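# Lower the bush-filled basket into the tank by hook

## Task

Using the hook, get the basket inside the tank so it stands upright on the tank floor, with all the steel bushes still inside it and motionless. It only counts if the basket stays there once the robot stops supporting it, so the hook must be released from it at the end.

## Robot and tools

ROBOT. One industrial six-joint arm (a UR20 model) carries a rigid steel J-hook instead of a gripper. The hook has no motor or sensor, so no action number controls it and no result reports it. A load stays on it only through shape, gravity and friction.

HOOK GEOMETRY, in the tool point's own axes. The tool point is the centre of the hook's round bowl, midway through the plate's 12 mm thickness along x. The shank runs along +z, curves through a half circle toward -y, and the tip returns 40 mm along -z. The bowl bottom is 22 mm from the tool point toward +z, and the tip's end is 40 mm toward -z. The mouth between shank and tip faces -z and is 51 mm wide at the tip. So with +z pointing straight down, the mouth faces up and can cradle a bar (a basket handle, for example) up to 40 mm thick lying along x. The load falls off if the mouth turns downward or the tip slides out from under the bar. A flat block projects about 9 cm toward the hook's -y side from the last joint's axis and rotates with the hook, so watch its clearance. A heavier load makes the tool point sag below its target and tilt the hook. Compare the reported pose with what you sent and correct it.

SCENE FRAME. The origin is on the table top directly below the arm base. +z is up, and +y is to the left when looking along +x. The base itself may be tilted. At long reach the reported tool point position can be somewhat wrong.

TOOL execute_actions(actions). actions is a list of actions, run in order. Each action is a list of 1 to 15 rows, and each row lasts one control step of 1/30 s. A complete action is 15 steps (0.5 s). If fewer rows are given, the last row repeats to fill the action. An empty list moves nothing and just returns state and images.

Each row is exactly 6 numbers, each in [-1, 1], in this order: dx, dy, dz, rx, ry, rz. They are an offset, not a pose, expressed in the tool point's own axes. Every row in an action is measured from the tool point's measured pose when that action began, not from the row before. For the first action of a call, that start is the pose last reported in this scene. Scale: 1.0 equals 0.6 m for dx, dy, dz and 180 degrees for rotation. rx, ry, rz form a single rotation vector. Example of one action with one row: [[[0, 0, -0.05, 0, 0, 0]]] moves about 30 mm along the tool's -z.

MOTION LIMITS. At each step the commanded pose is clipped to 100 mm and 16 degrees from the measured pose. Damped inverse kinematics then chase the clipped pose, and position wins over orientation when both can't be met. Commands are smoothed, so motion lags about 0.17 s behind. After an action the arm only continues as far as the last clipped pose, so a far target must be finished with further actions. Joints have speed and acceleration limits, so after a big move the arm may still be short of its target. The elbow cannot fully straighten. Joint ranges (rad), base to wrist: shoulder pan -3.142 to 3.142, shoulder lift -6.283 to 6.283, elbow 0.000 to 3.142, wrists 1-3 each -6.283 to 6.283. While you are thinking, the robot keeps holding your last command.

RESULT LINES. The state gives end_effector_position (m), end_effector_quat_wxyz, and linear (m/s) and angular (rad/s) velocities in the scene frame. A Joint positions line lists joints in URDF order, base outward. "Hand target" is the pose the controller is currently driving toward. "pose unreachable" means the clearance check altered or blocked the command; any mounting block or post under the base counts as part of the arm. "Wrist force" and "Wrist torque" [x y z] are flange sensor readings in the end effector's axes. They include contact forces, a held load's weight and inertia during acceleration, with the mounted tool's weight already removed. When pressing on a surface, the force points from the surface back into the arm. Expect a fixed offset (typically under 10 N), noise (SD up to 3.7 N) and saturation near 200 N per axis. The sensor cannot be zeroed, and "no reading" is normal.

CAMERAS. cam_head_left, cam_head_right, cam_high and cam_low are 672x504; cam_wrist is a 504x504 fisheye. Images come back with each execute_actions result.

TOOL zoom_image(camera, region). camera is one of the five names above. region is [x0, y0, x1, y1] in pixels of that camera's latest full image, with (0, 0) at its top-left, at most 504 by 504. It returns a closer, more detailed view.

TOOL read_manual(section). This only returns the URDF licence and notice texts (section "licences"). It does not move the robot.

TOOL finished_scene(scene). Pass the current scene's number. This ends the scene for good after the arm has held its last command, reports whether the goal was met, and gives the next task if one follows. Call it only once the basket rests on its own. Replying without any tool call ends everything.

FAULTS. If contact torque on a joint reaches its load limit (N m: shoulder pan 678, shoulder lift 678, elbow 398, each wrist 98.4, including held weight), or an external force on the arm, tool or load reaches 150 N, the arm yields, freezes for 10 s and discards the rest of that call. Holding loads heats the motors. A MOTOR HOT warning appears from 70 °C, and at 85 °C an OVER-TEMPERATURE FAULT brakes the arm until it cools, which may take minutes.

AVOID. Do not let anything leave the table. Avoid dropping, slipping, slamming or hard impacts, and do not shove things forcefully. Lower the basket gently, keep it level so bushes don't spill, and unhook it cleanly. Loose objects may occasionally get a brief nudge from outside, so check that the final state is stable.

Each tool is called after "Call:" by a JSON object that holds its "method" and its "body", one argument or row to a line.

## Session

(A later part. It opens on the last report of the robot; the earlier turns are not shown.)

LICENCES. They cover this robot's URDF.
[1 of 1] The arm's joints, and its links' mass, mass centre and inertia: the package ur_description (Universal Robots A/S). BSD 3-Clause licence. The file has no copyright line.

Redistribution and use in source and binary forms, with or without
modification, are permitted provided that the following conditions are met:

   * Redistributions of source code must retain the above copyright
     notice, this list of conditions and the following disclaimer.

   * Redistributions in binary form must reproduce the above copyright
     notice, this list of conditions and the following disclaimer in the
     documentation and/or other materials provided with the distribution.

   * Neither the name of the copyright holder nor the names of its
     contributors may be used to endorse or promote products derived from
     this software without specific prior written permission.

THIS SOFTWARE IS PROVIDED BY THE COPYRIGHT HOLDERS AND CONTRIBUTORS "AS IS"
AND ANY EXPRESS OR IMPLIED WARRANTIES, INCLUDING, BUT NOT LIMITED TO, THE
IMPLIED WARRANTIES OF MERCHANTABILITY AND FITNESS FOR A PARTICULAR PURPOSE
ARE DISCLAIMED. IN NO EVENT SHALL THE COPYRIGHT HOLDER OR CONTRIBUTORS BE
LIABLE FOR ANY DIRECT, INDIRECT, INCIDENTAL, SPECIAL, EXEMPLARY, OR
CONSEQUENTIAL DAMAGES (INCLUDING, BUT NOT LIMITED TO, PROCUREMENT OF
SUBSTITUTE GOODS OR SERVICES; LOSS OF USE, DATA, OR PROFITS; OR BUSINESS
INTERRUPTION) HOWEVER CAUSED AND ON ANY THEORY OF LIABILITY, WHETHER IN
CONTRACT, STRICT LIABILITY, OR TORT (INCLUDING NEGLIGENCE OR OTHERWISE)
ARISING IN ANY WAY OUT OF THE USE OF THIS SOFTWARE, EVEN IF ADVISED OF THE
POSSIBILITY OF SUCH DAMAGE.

Call:
{"method": "execute_actions", "body": {
  "actions": []
}}

Call:
{"method": "zoom_image", "body": {
  "camera": "cam_wrist",
  "region": [90, 0, 290, 200]
}}

Scene clock: 35.17 s.
end_effector_position=(+0.9917, +0.1410, +0.2753) end_effector_quat_wxyz=(+0.002, +0.041, +0.999, +0.003) end_effector_velocity=(-0.001, +0.003, -0.001) end_effector_angular_velocity=(-0.000, +0.002, +0.003)
Joint positions: [-0.006 -1.288  1.922 -2.209 -1.556 -1.521]
Joint velocities: [ 0.003  0.     0.001  0.001 -0.     0.   ]
Motor temperatures (°C, as the motors report them): [25 26 24 28 30 28]
Wrist force (N, on the end effector, along its own x y z axes, offset not removed): [3.8 2.9 6.8]
Wrist torque (N m, same axes, about the end effector's origin, offset not removed): [0.99 -0.79 0.12]
Hand target: +0.992, +0.141, +0.275; +0.002, +0.041, +0.999, +0.003
Off the commanded pose: 0.003 m, 0 deg.

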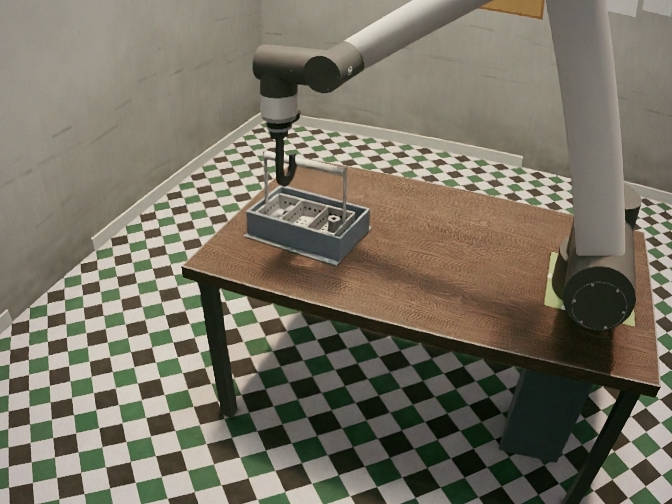

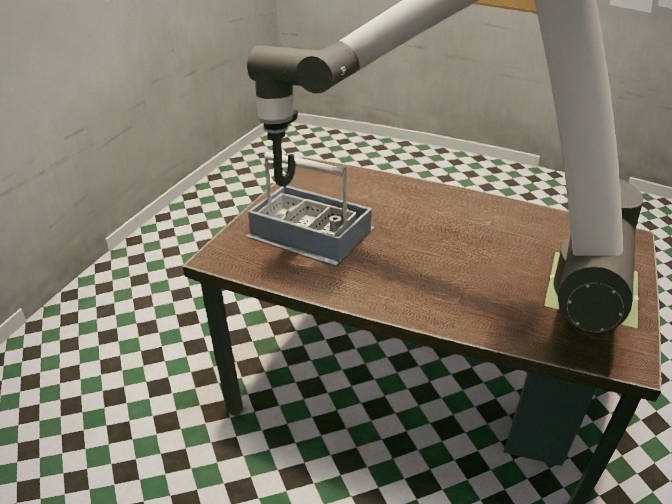

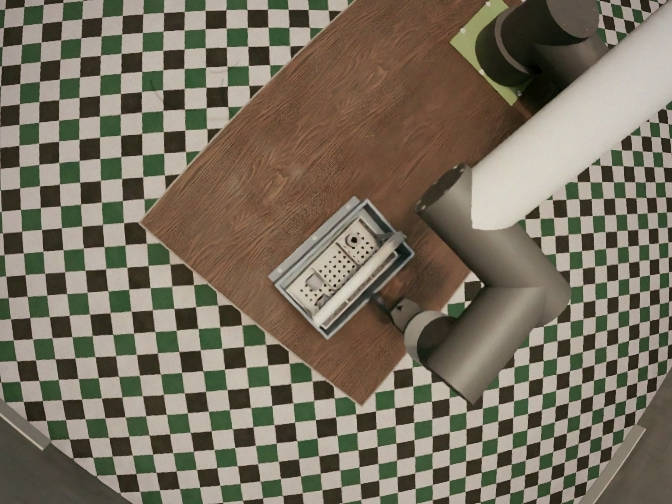

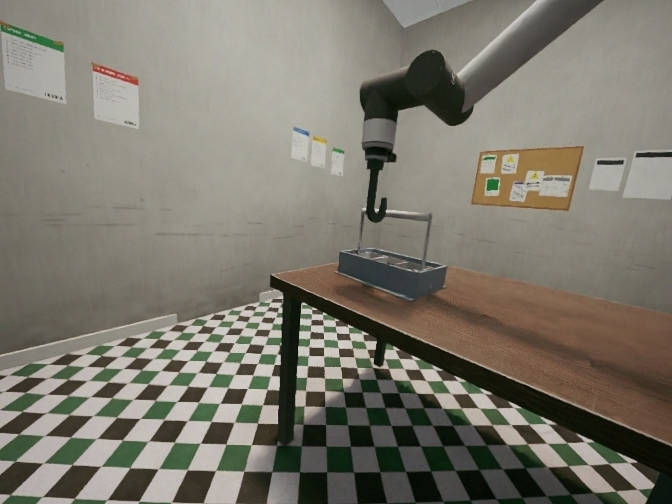

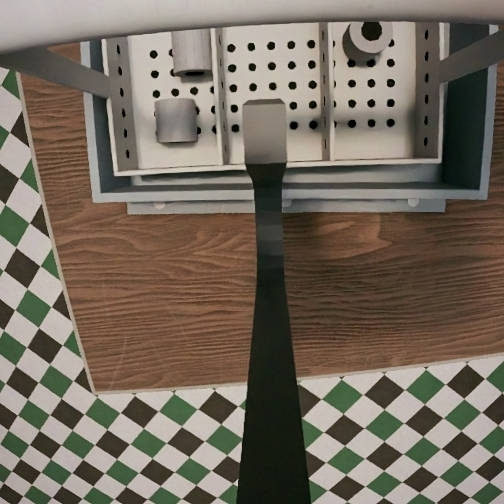

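Region (90, 0, 290, 200) of cam_wrist's 504x504 image, scaled by 2.520, with more detail than that image has.

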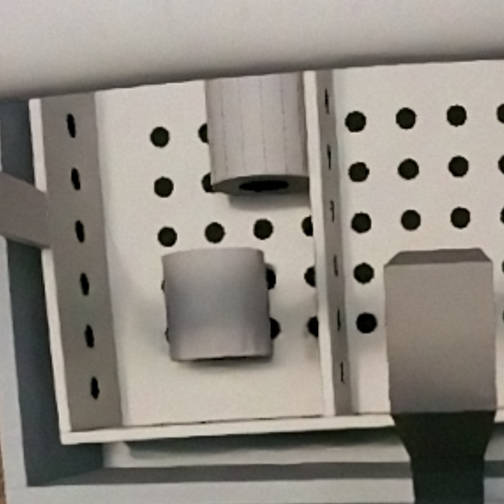

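Call:
{"method": "zoom_image", "body": {
  "camera": "cam_high",
  "region": [270, 250, 350, 330]
}}

Region (270, 250, 350, 330) of cam_high's 672x504 image, scaled by 6.300, with more detail than that image has.

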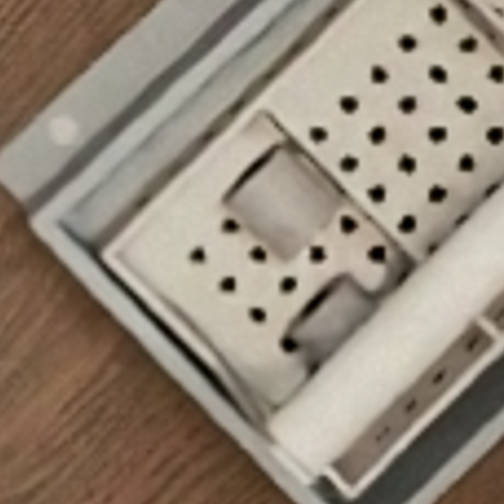

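Call:
{"method": "execute_actions", "body": {
  "actions": []
}}

Call:
{"method": "zoom_image", "body": {
  "camera": "cam_wrist",
  "region": [90, 0, 290, 200]
}}

Scene clock: 36.13 s.
end_effector_position=(+0.9917, +0.1410, +0.2753) end_effector_quat_wxyz=(+0.002, +0.041, +0.999, +0.003) end_effector_velocity=(-0.001, -0.000, -0.002) end_effector_angular_velocity=(-0.000, +0.003, -0.000)
Joint positions: [-0.006 -1.288  1.922 -2.209 -1.556 -1.521]
Joint velocities: [-0.     0.001  0.002  0.    -0.    -0.   ]
Motor temperatures (°C, as the motors report them): [25 26 24 28 30 28]
Wrist force (N, on the end effector, along its own x y z axes, offset not removed): [3.3 3.3 4.6]
Wrist torque (N m, same axes, about the end effector's origin, offset not removed): [0.99 -0.73 0.10]
Hand target: +0.992, +0.141, +0.275; +0.002, +0.041, +0.999, +0.003
Off the commanded pose: 0.003 m, 0 deg.

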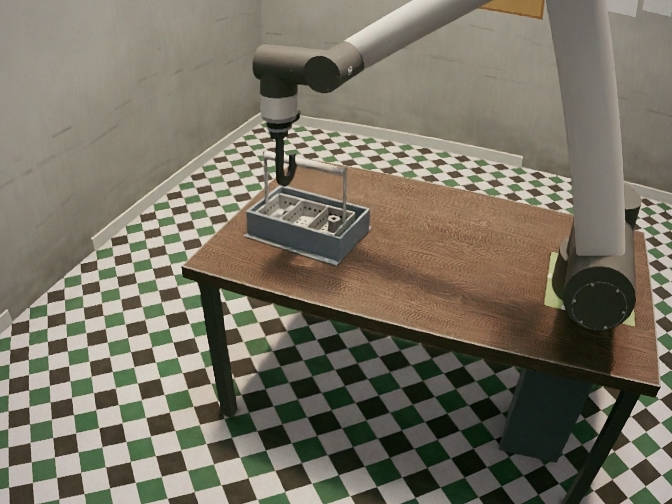

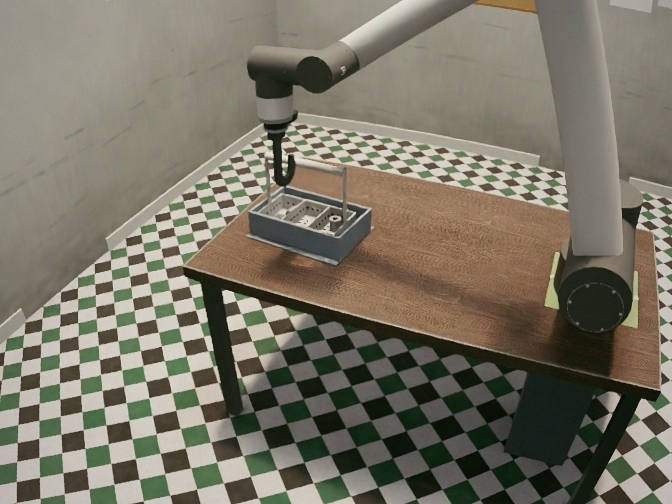

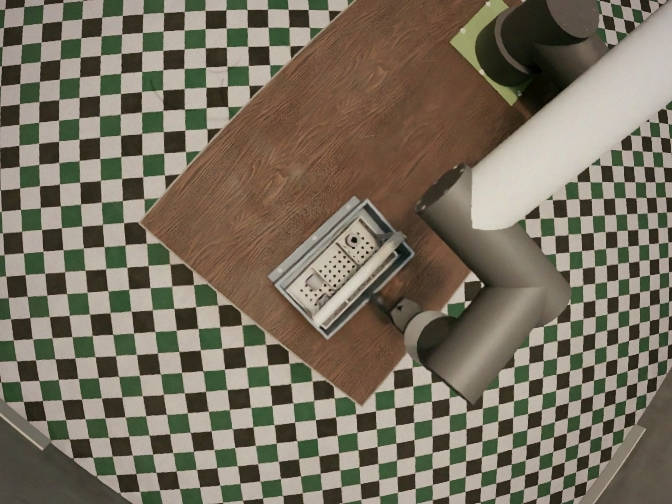

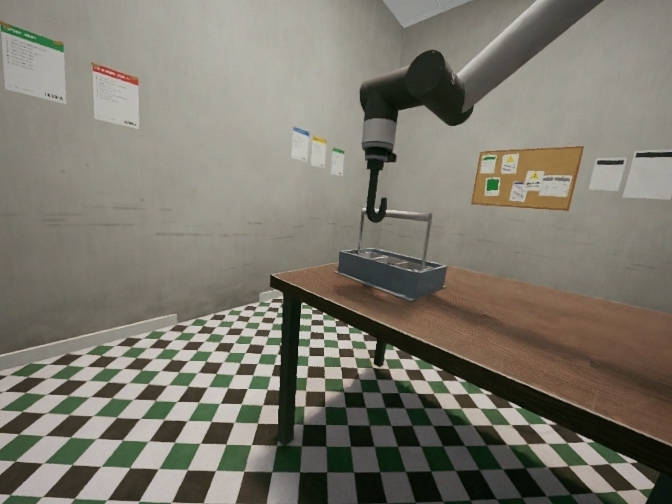

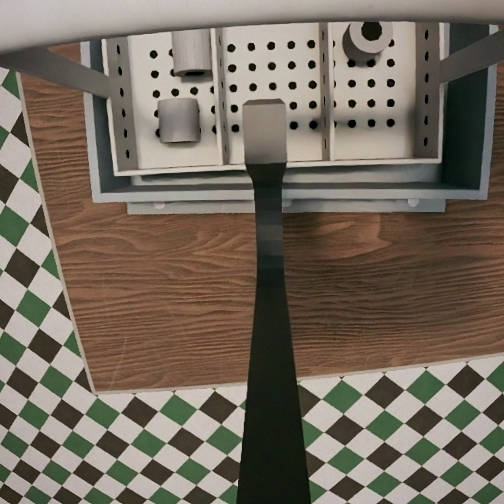

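Region (90, 0, 290, 200) of cam_wrist's 504x504 image, scaled by 2.520, with more detail than that image has.

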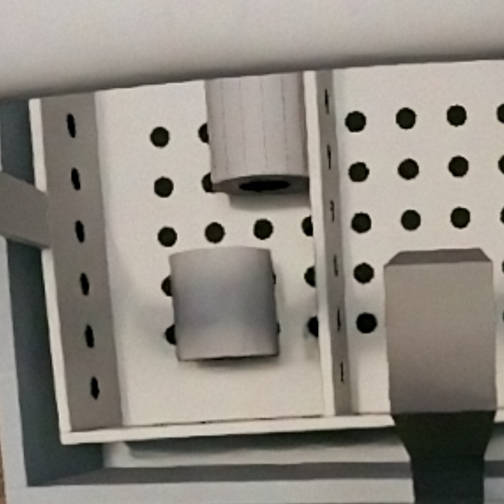

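Call:
{"method": "zoom_image", "body": {
  "camera": "cam_head_right",
  "region": [240, 140, 390, 270]
}}

Region (240, 140, 390, 270) of cam_head_right's 672x504 image, scaled by 3.360, with more detail than that image has; it fills the top 437 rows of this view, and the rest is white.

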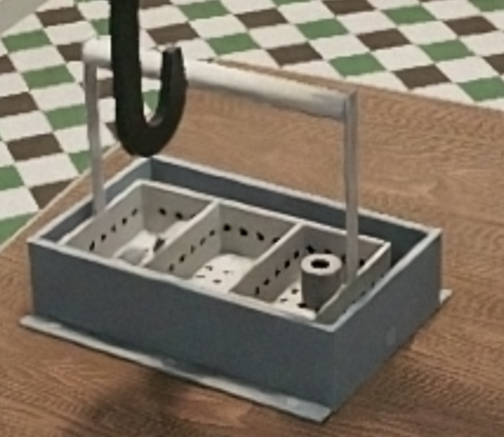

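Call:
{"method": "execute_actions", "body": {
  "actions": []
}}

Call:
{"method": "zoom_image", "body": {
  "camera": "cam_wrist",
  "region": [90, 0, 290, 200]
}}

Scene clock: 37.93 s.
end_effector_position=(+0.9917, +0.1410, +0.2753) end_effector_quat_wxyz=(+0.002, +0.041, +0.999, +0.003) end_effector_velocity=(-0.001, +0.000, -0.001) end_effector_angular_velocity=(+0.000, +0.002, +0.001)
Joint positions: [-0.006 -1.288  1.922 -2.209 -1.556 -1.521]
Joint velocities: [ 0.    -0.     0.002  0.     0.    -0.   ]
Motor temperatures (°C, as the motors report them): [25 26 24 28 30 28]
Wrist force (N, on the end effector, along its own x y z axes, offset not removed): [4.0 4.6 5.1]
Wrist torque (N m, same axes, about the end effector's origin, offset not removed): [1.36 -0.85 0.13]
Hand target: +0.992, +0.141, +0.275; +0.002, +0.041, +0.999, +0.003
Off the commanded pose: 0.003 m, 0 deg.

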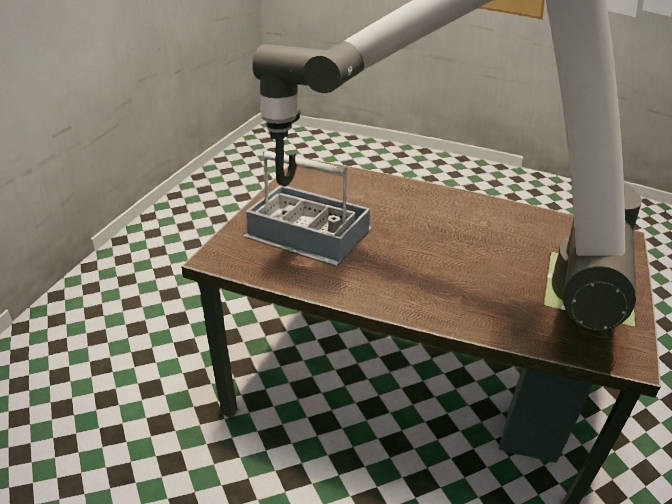

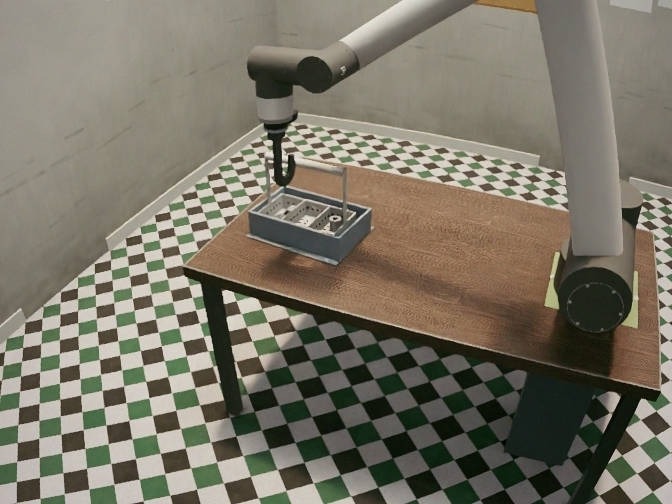

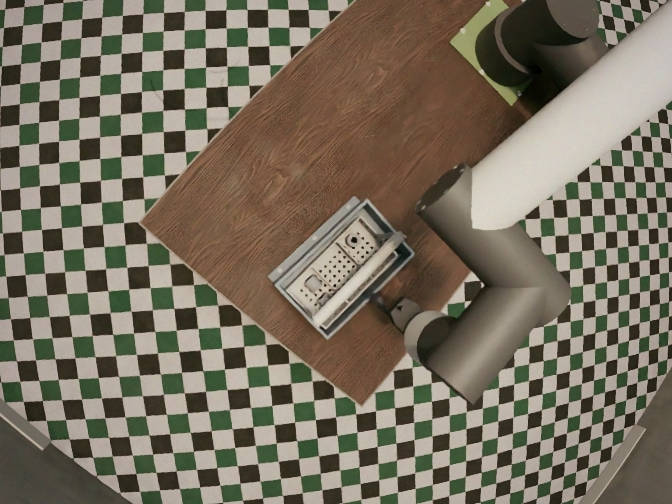

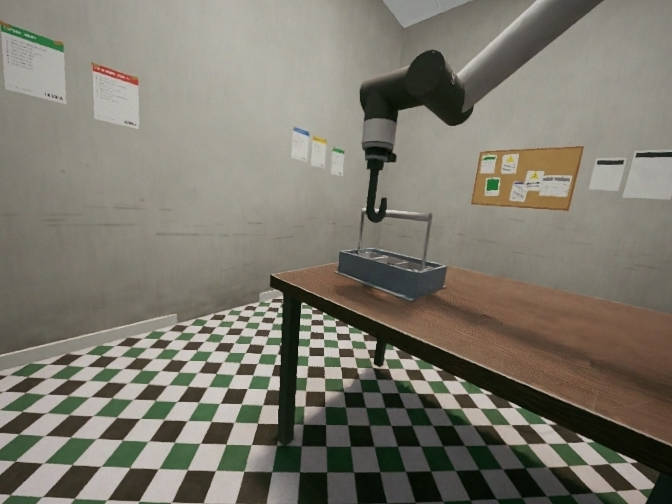

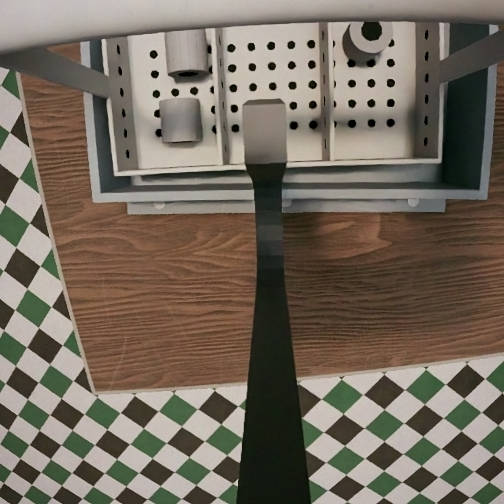

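Region (90, 0, 290, 200) of cam_wrist's 504x504 image, scaled by 2.520, with more detail than that image has.

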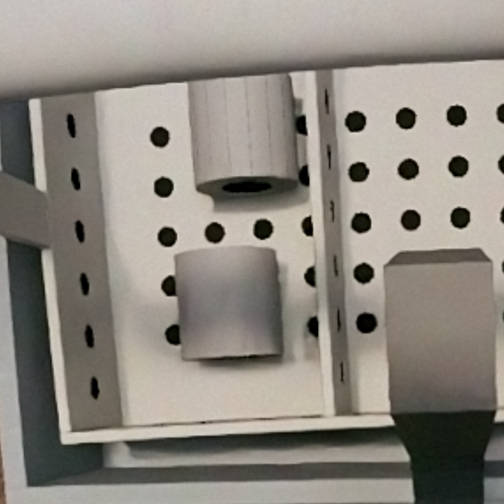

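Call:
{"method": "zoom_image", "body": {
  "camera": "cam_high",
  "region": [270, 250, 350, 330]
}}

Region (270, 250, 350, 330) of cam_high's 672x504 image, scaled by 6.300, with more detail than that image has.

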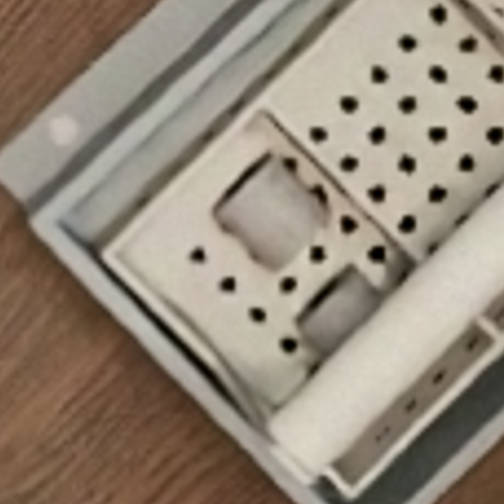

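Call:
{"method": "execute_actions", "body": {
  "actions": []
}}

Call:
{"method": "zoom_image", "body": {
  "camera": "cam_wrist",
  "region": [90, 0, 290, 200]
}}

Scene clock: 39.43 s.
end_effector_position=(+0.9917, +0.1410, +0.2753) end_effector_quat_wxyz=(+0.002, +0.041, +0.999, +0.003) end_effector_velocity=(-0.000, -0.000, -0.002) end_effector_angular_velocity=(-0.001, +0.002, +0.001)
Joint positions: [-0.006 -1.288  1.922 -2.209 -1.556 -1.521]
Joint velocities: [-0.     0.002  0.    -0.    -0.001 -0.001]
Motor temperatures (°C, as the motors report them): [25 26 24 28 30 28]
Wrist force (N, on the end effector, along its own x y z axes, offset not removed): [3.4 3.9 4.0]
Wrist torque (N m, same axes, about the end effector's origin, offset not removed): [1.01 -0.68 0.13]
Hand target: +0.992, +0.141, +0.275; +0.002, +0.041, +0.999, +0.003
Off the commanded pose: 0.003 m, 0 deg.

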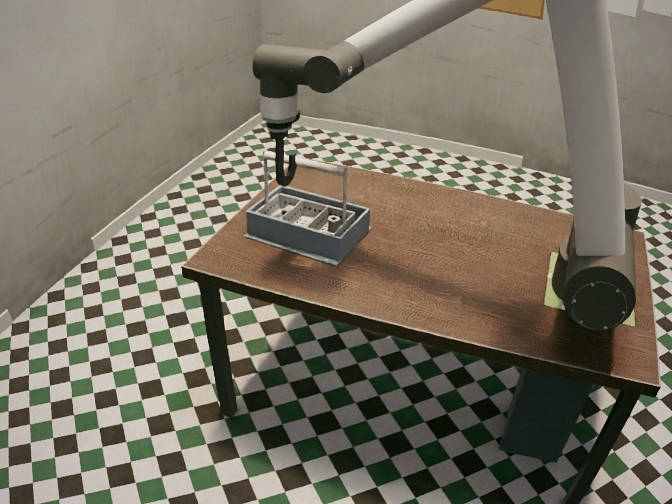

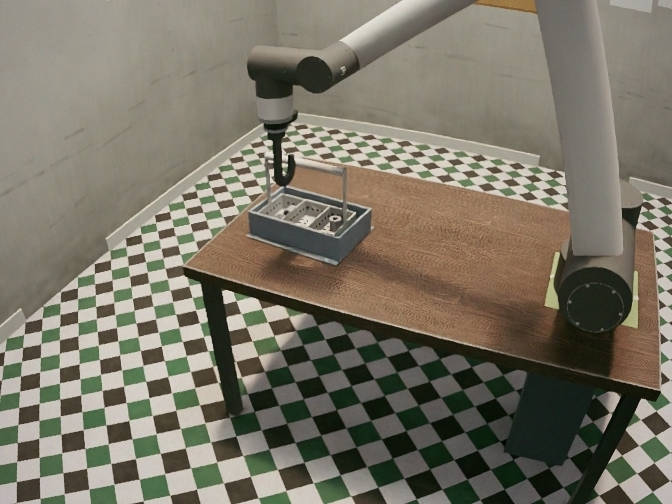

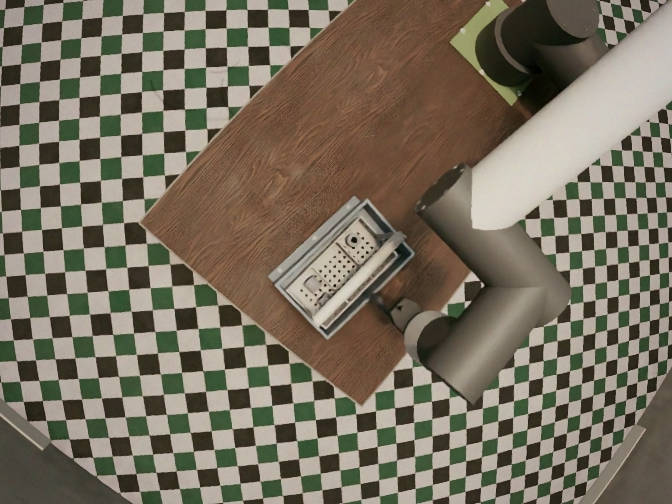

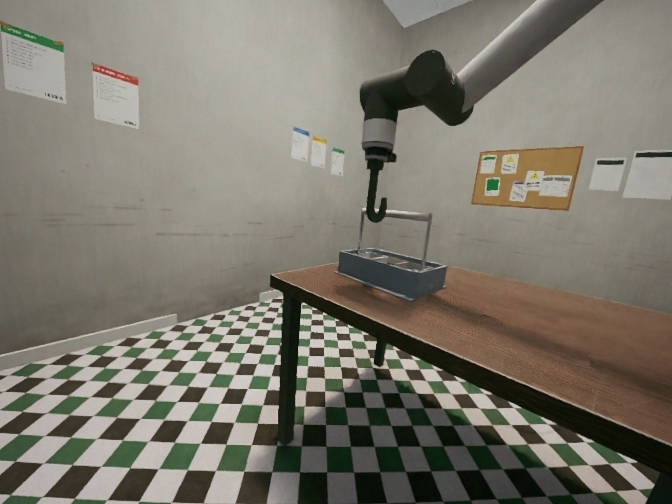

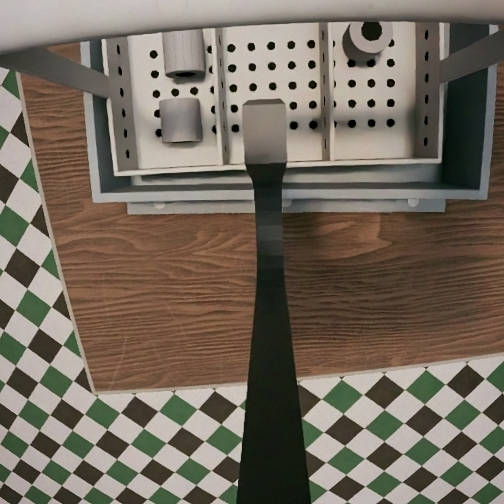

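Region (90, 0, 290, 200) of cam_wrist's 504x504 image, scaled by 2.520, with more detail than that image has.

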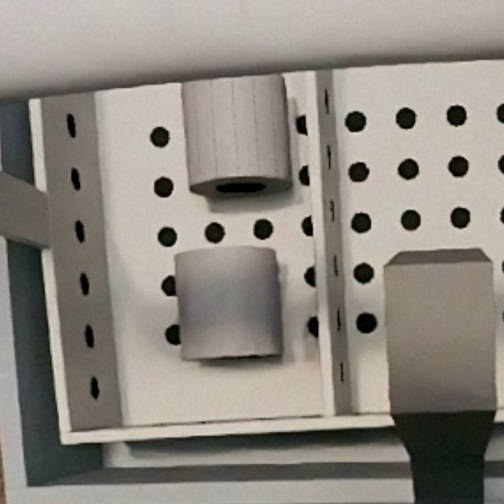

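Call:
{"method": "zoom_image", "body": {
  "camera": "cam_high",
  "region": [270, 250, 350, 330]
}}

Region (270, 250, 350, 330) of cam_high's 672x504 image, scaled by 6.300, with more detail than that image has.

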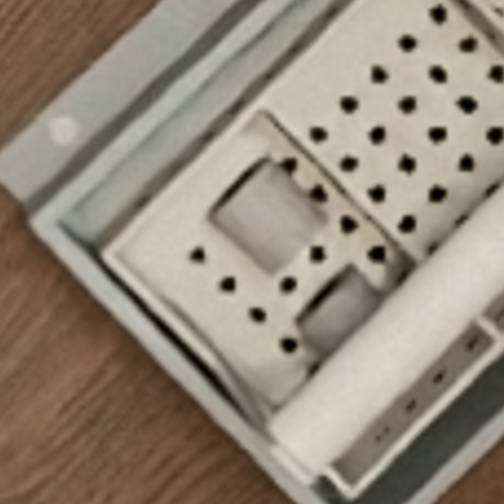

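Call:
{"method": "execute_actions", "body": {
  "actions": []
}}

Call:
{"method": "zoom_image", "body": {
  "camera": "cam_wrist",
  "region": [90, 0, 290, 200]
}}

Scene clock: 40.23 s.
end_effector_position=(+0.9917, +0.1410, +0.2753) end_effector_quat_wxyz=(+0.002, +0.041, +0.999, +0.003) end_effector_velocity=(-0.001, -0.002, -0.001) end_effector_angular_velocity=(+0.001, +0.001, -0.002)
Joint positions: [-0.006 -1.288  1.922 -2.209 -1.556 -1.521]
Joint velocities: [-0.002  0.     0.001 -0.     0.001 -0.   ]
Motor temperatures (°C, as the motors report them): [25 26 24 28 30 28]
Wrist force (N, on the end effector, along its own x y z axes, offset not removed): [2.3 3.9 2.8]
Wrist torque (N m, same axes, about the end effector's origin, offset not removed): [1.04 -0.50 0.22]
Hand target: +0.992, +0.141, +0.275; +0.002, +0.041, +0.999, +0.003
Off the commanded pose: 0.003 m, 0 deg.

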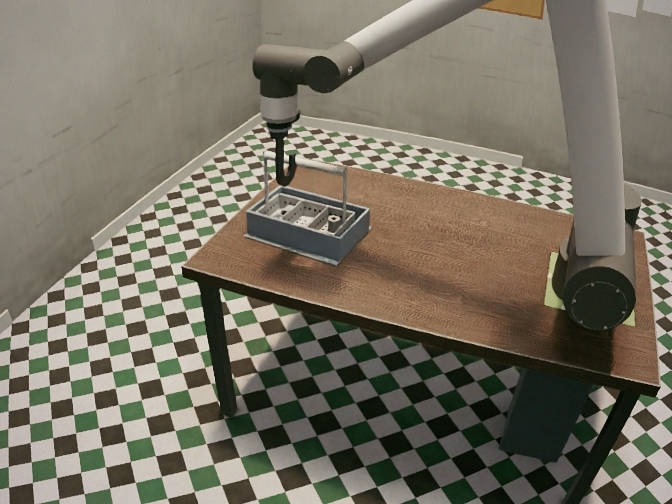

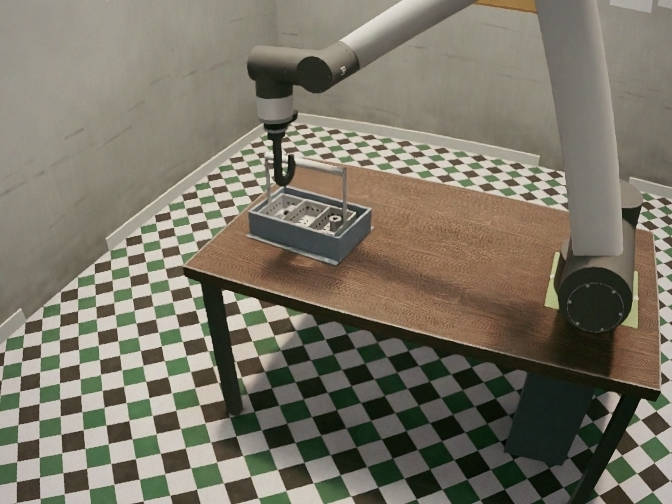

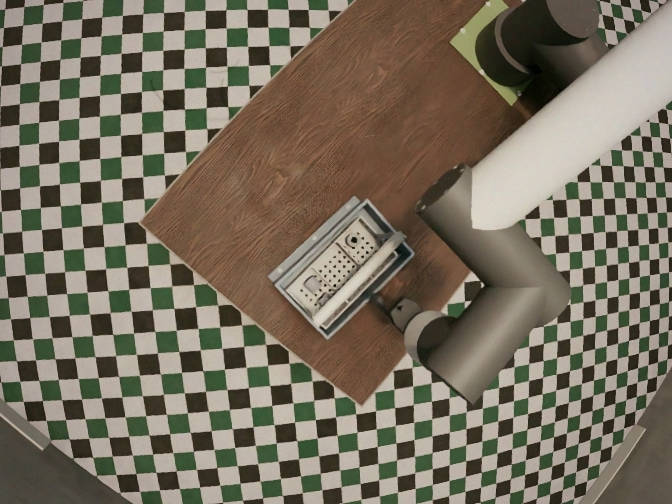

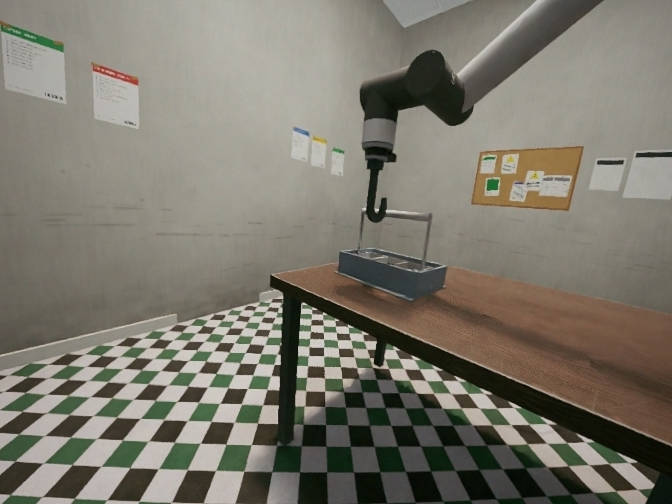

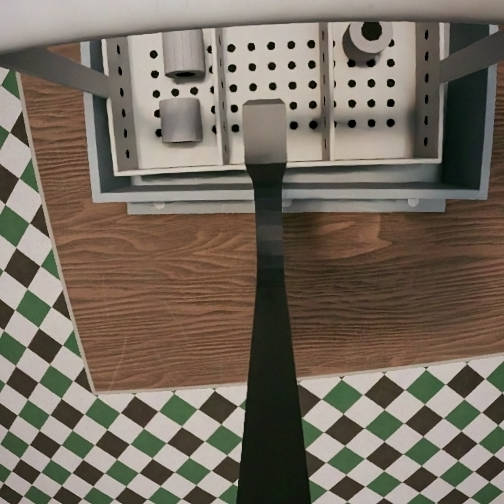

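Region (90, 0, 290, 200) of cam_wrist's 504x504 image, scaled by 2.520, with more detail than that image has.

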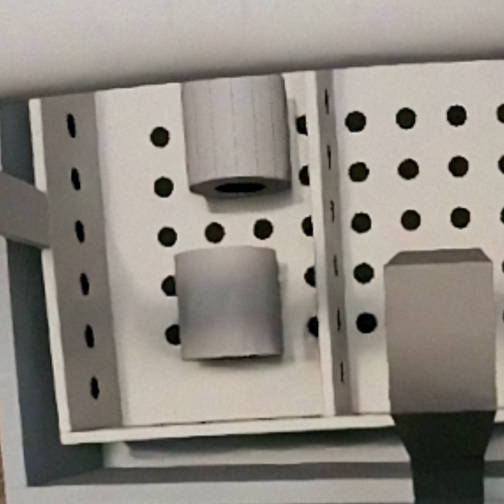

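Both bushes are in the same place as they were 0.8 s ago, so everything is at rest. The hook is clear of the basket, and the basket is upright in the tank.

Call:
{"method": "finished_scene", "body": {
  "scene": 2
}}

The scene is finished: the task was done.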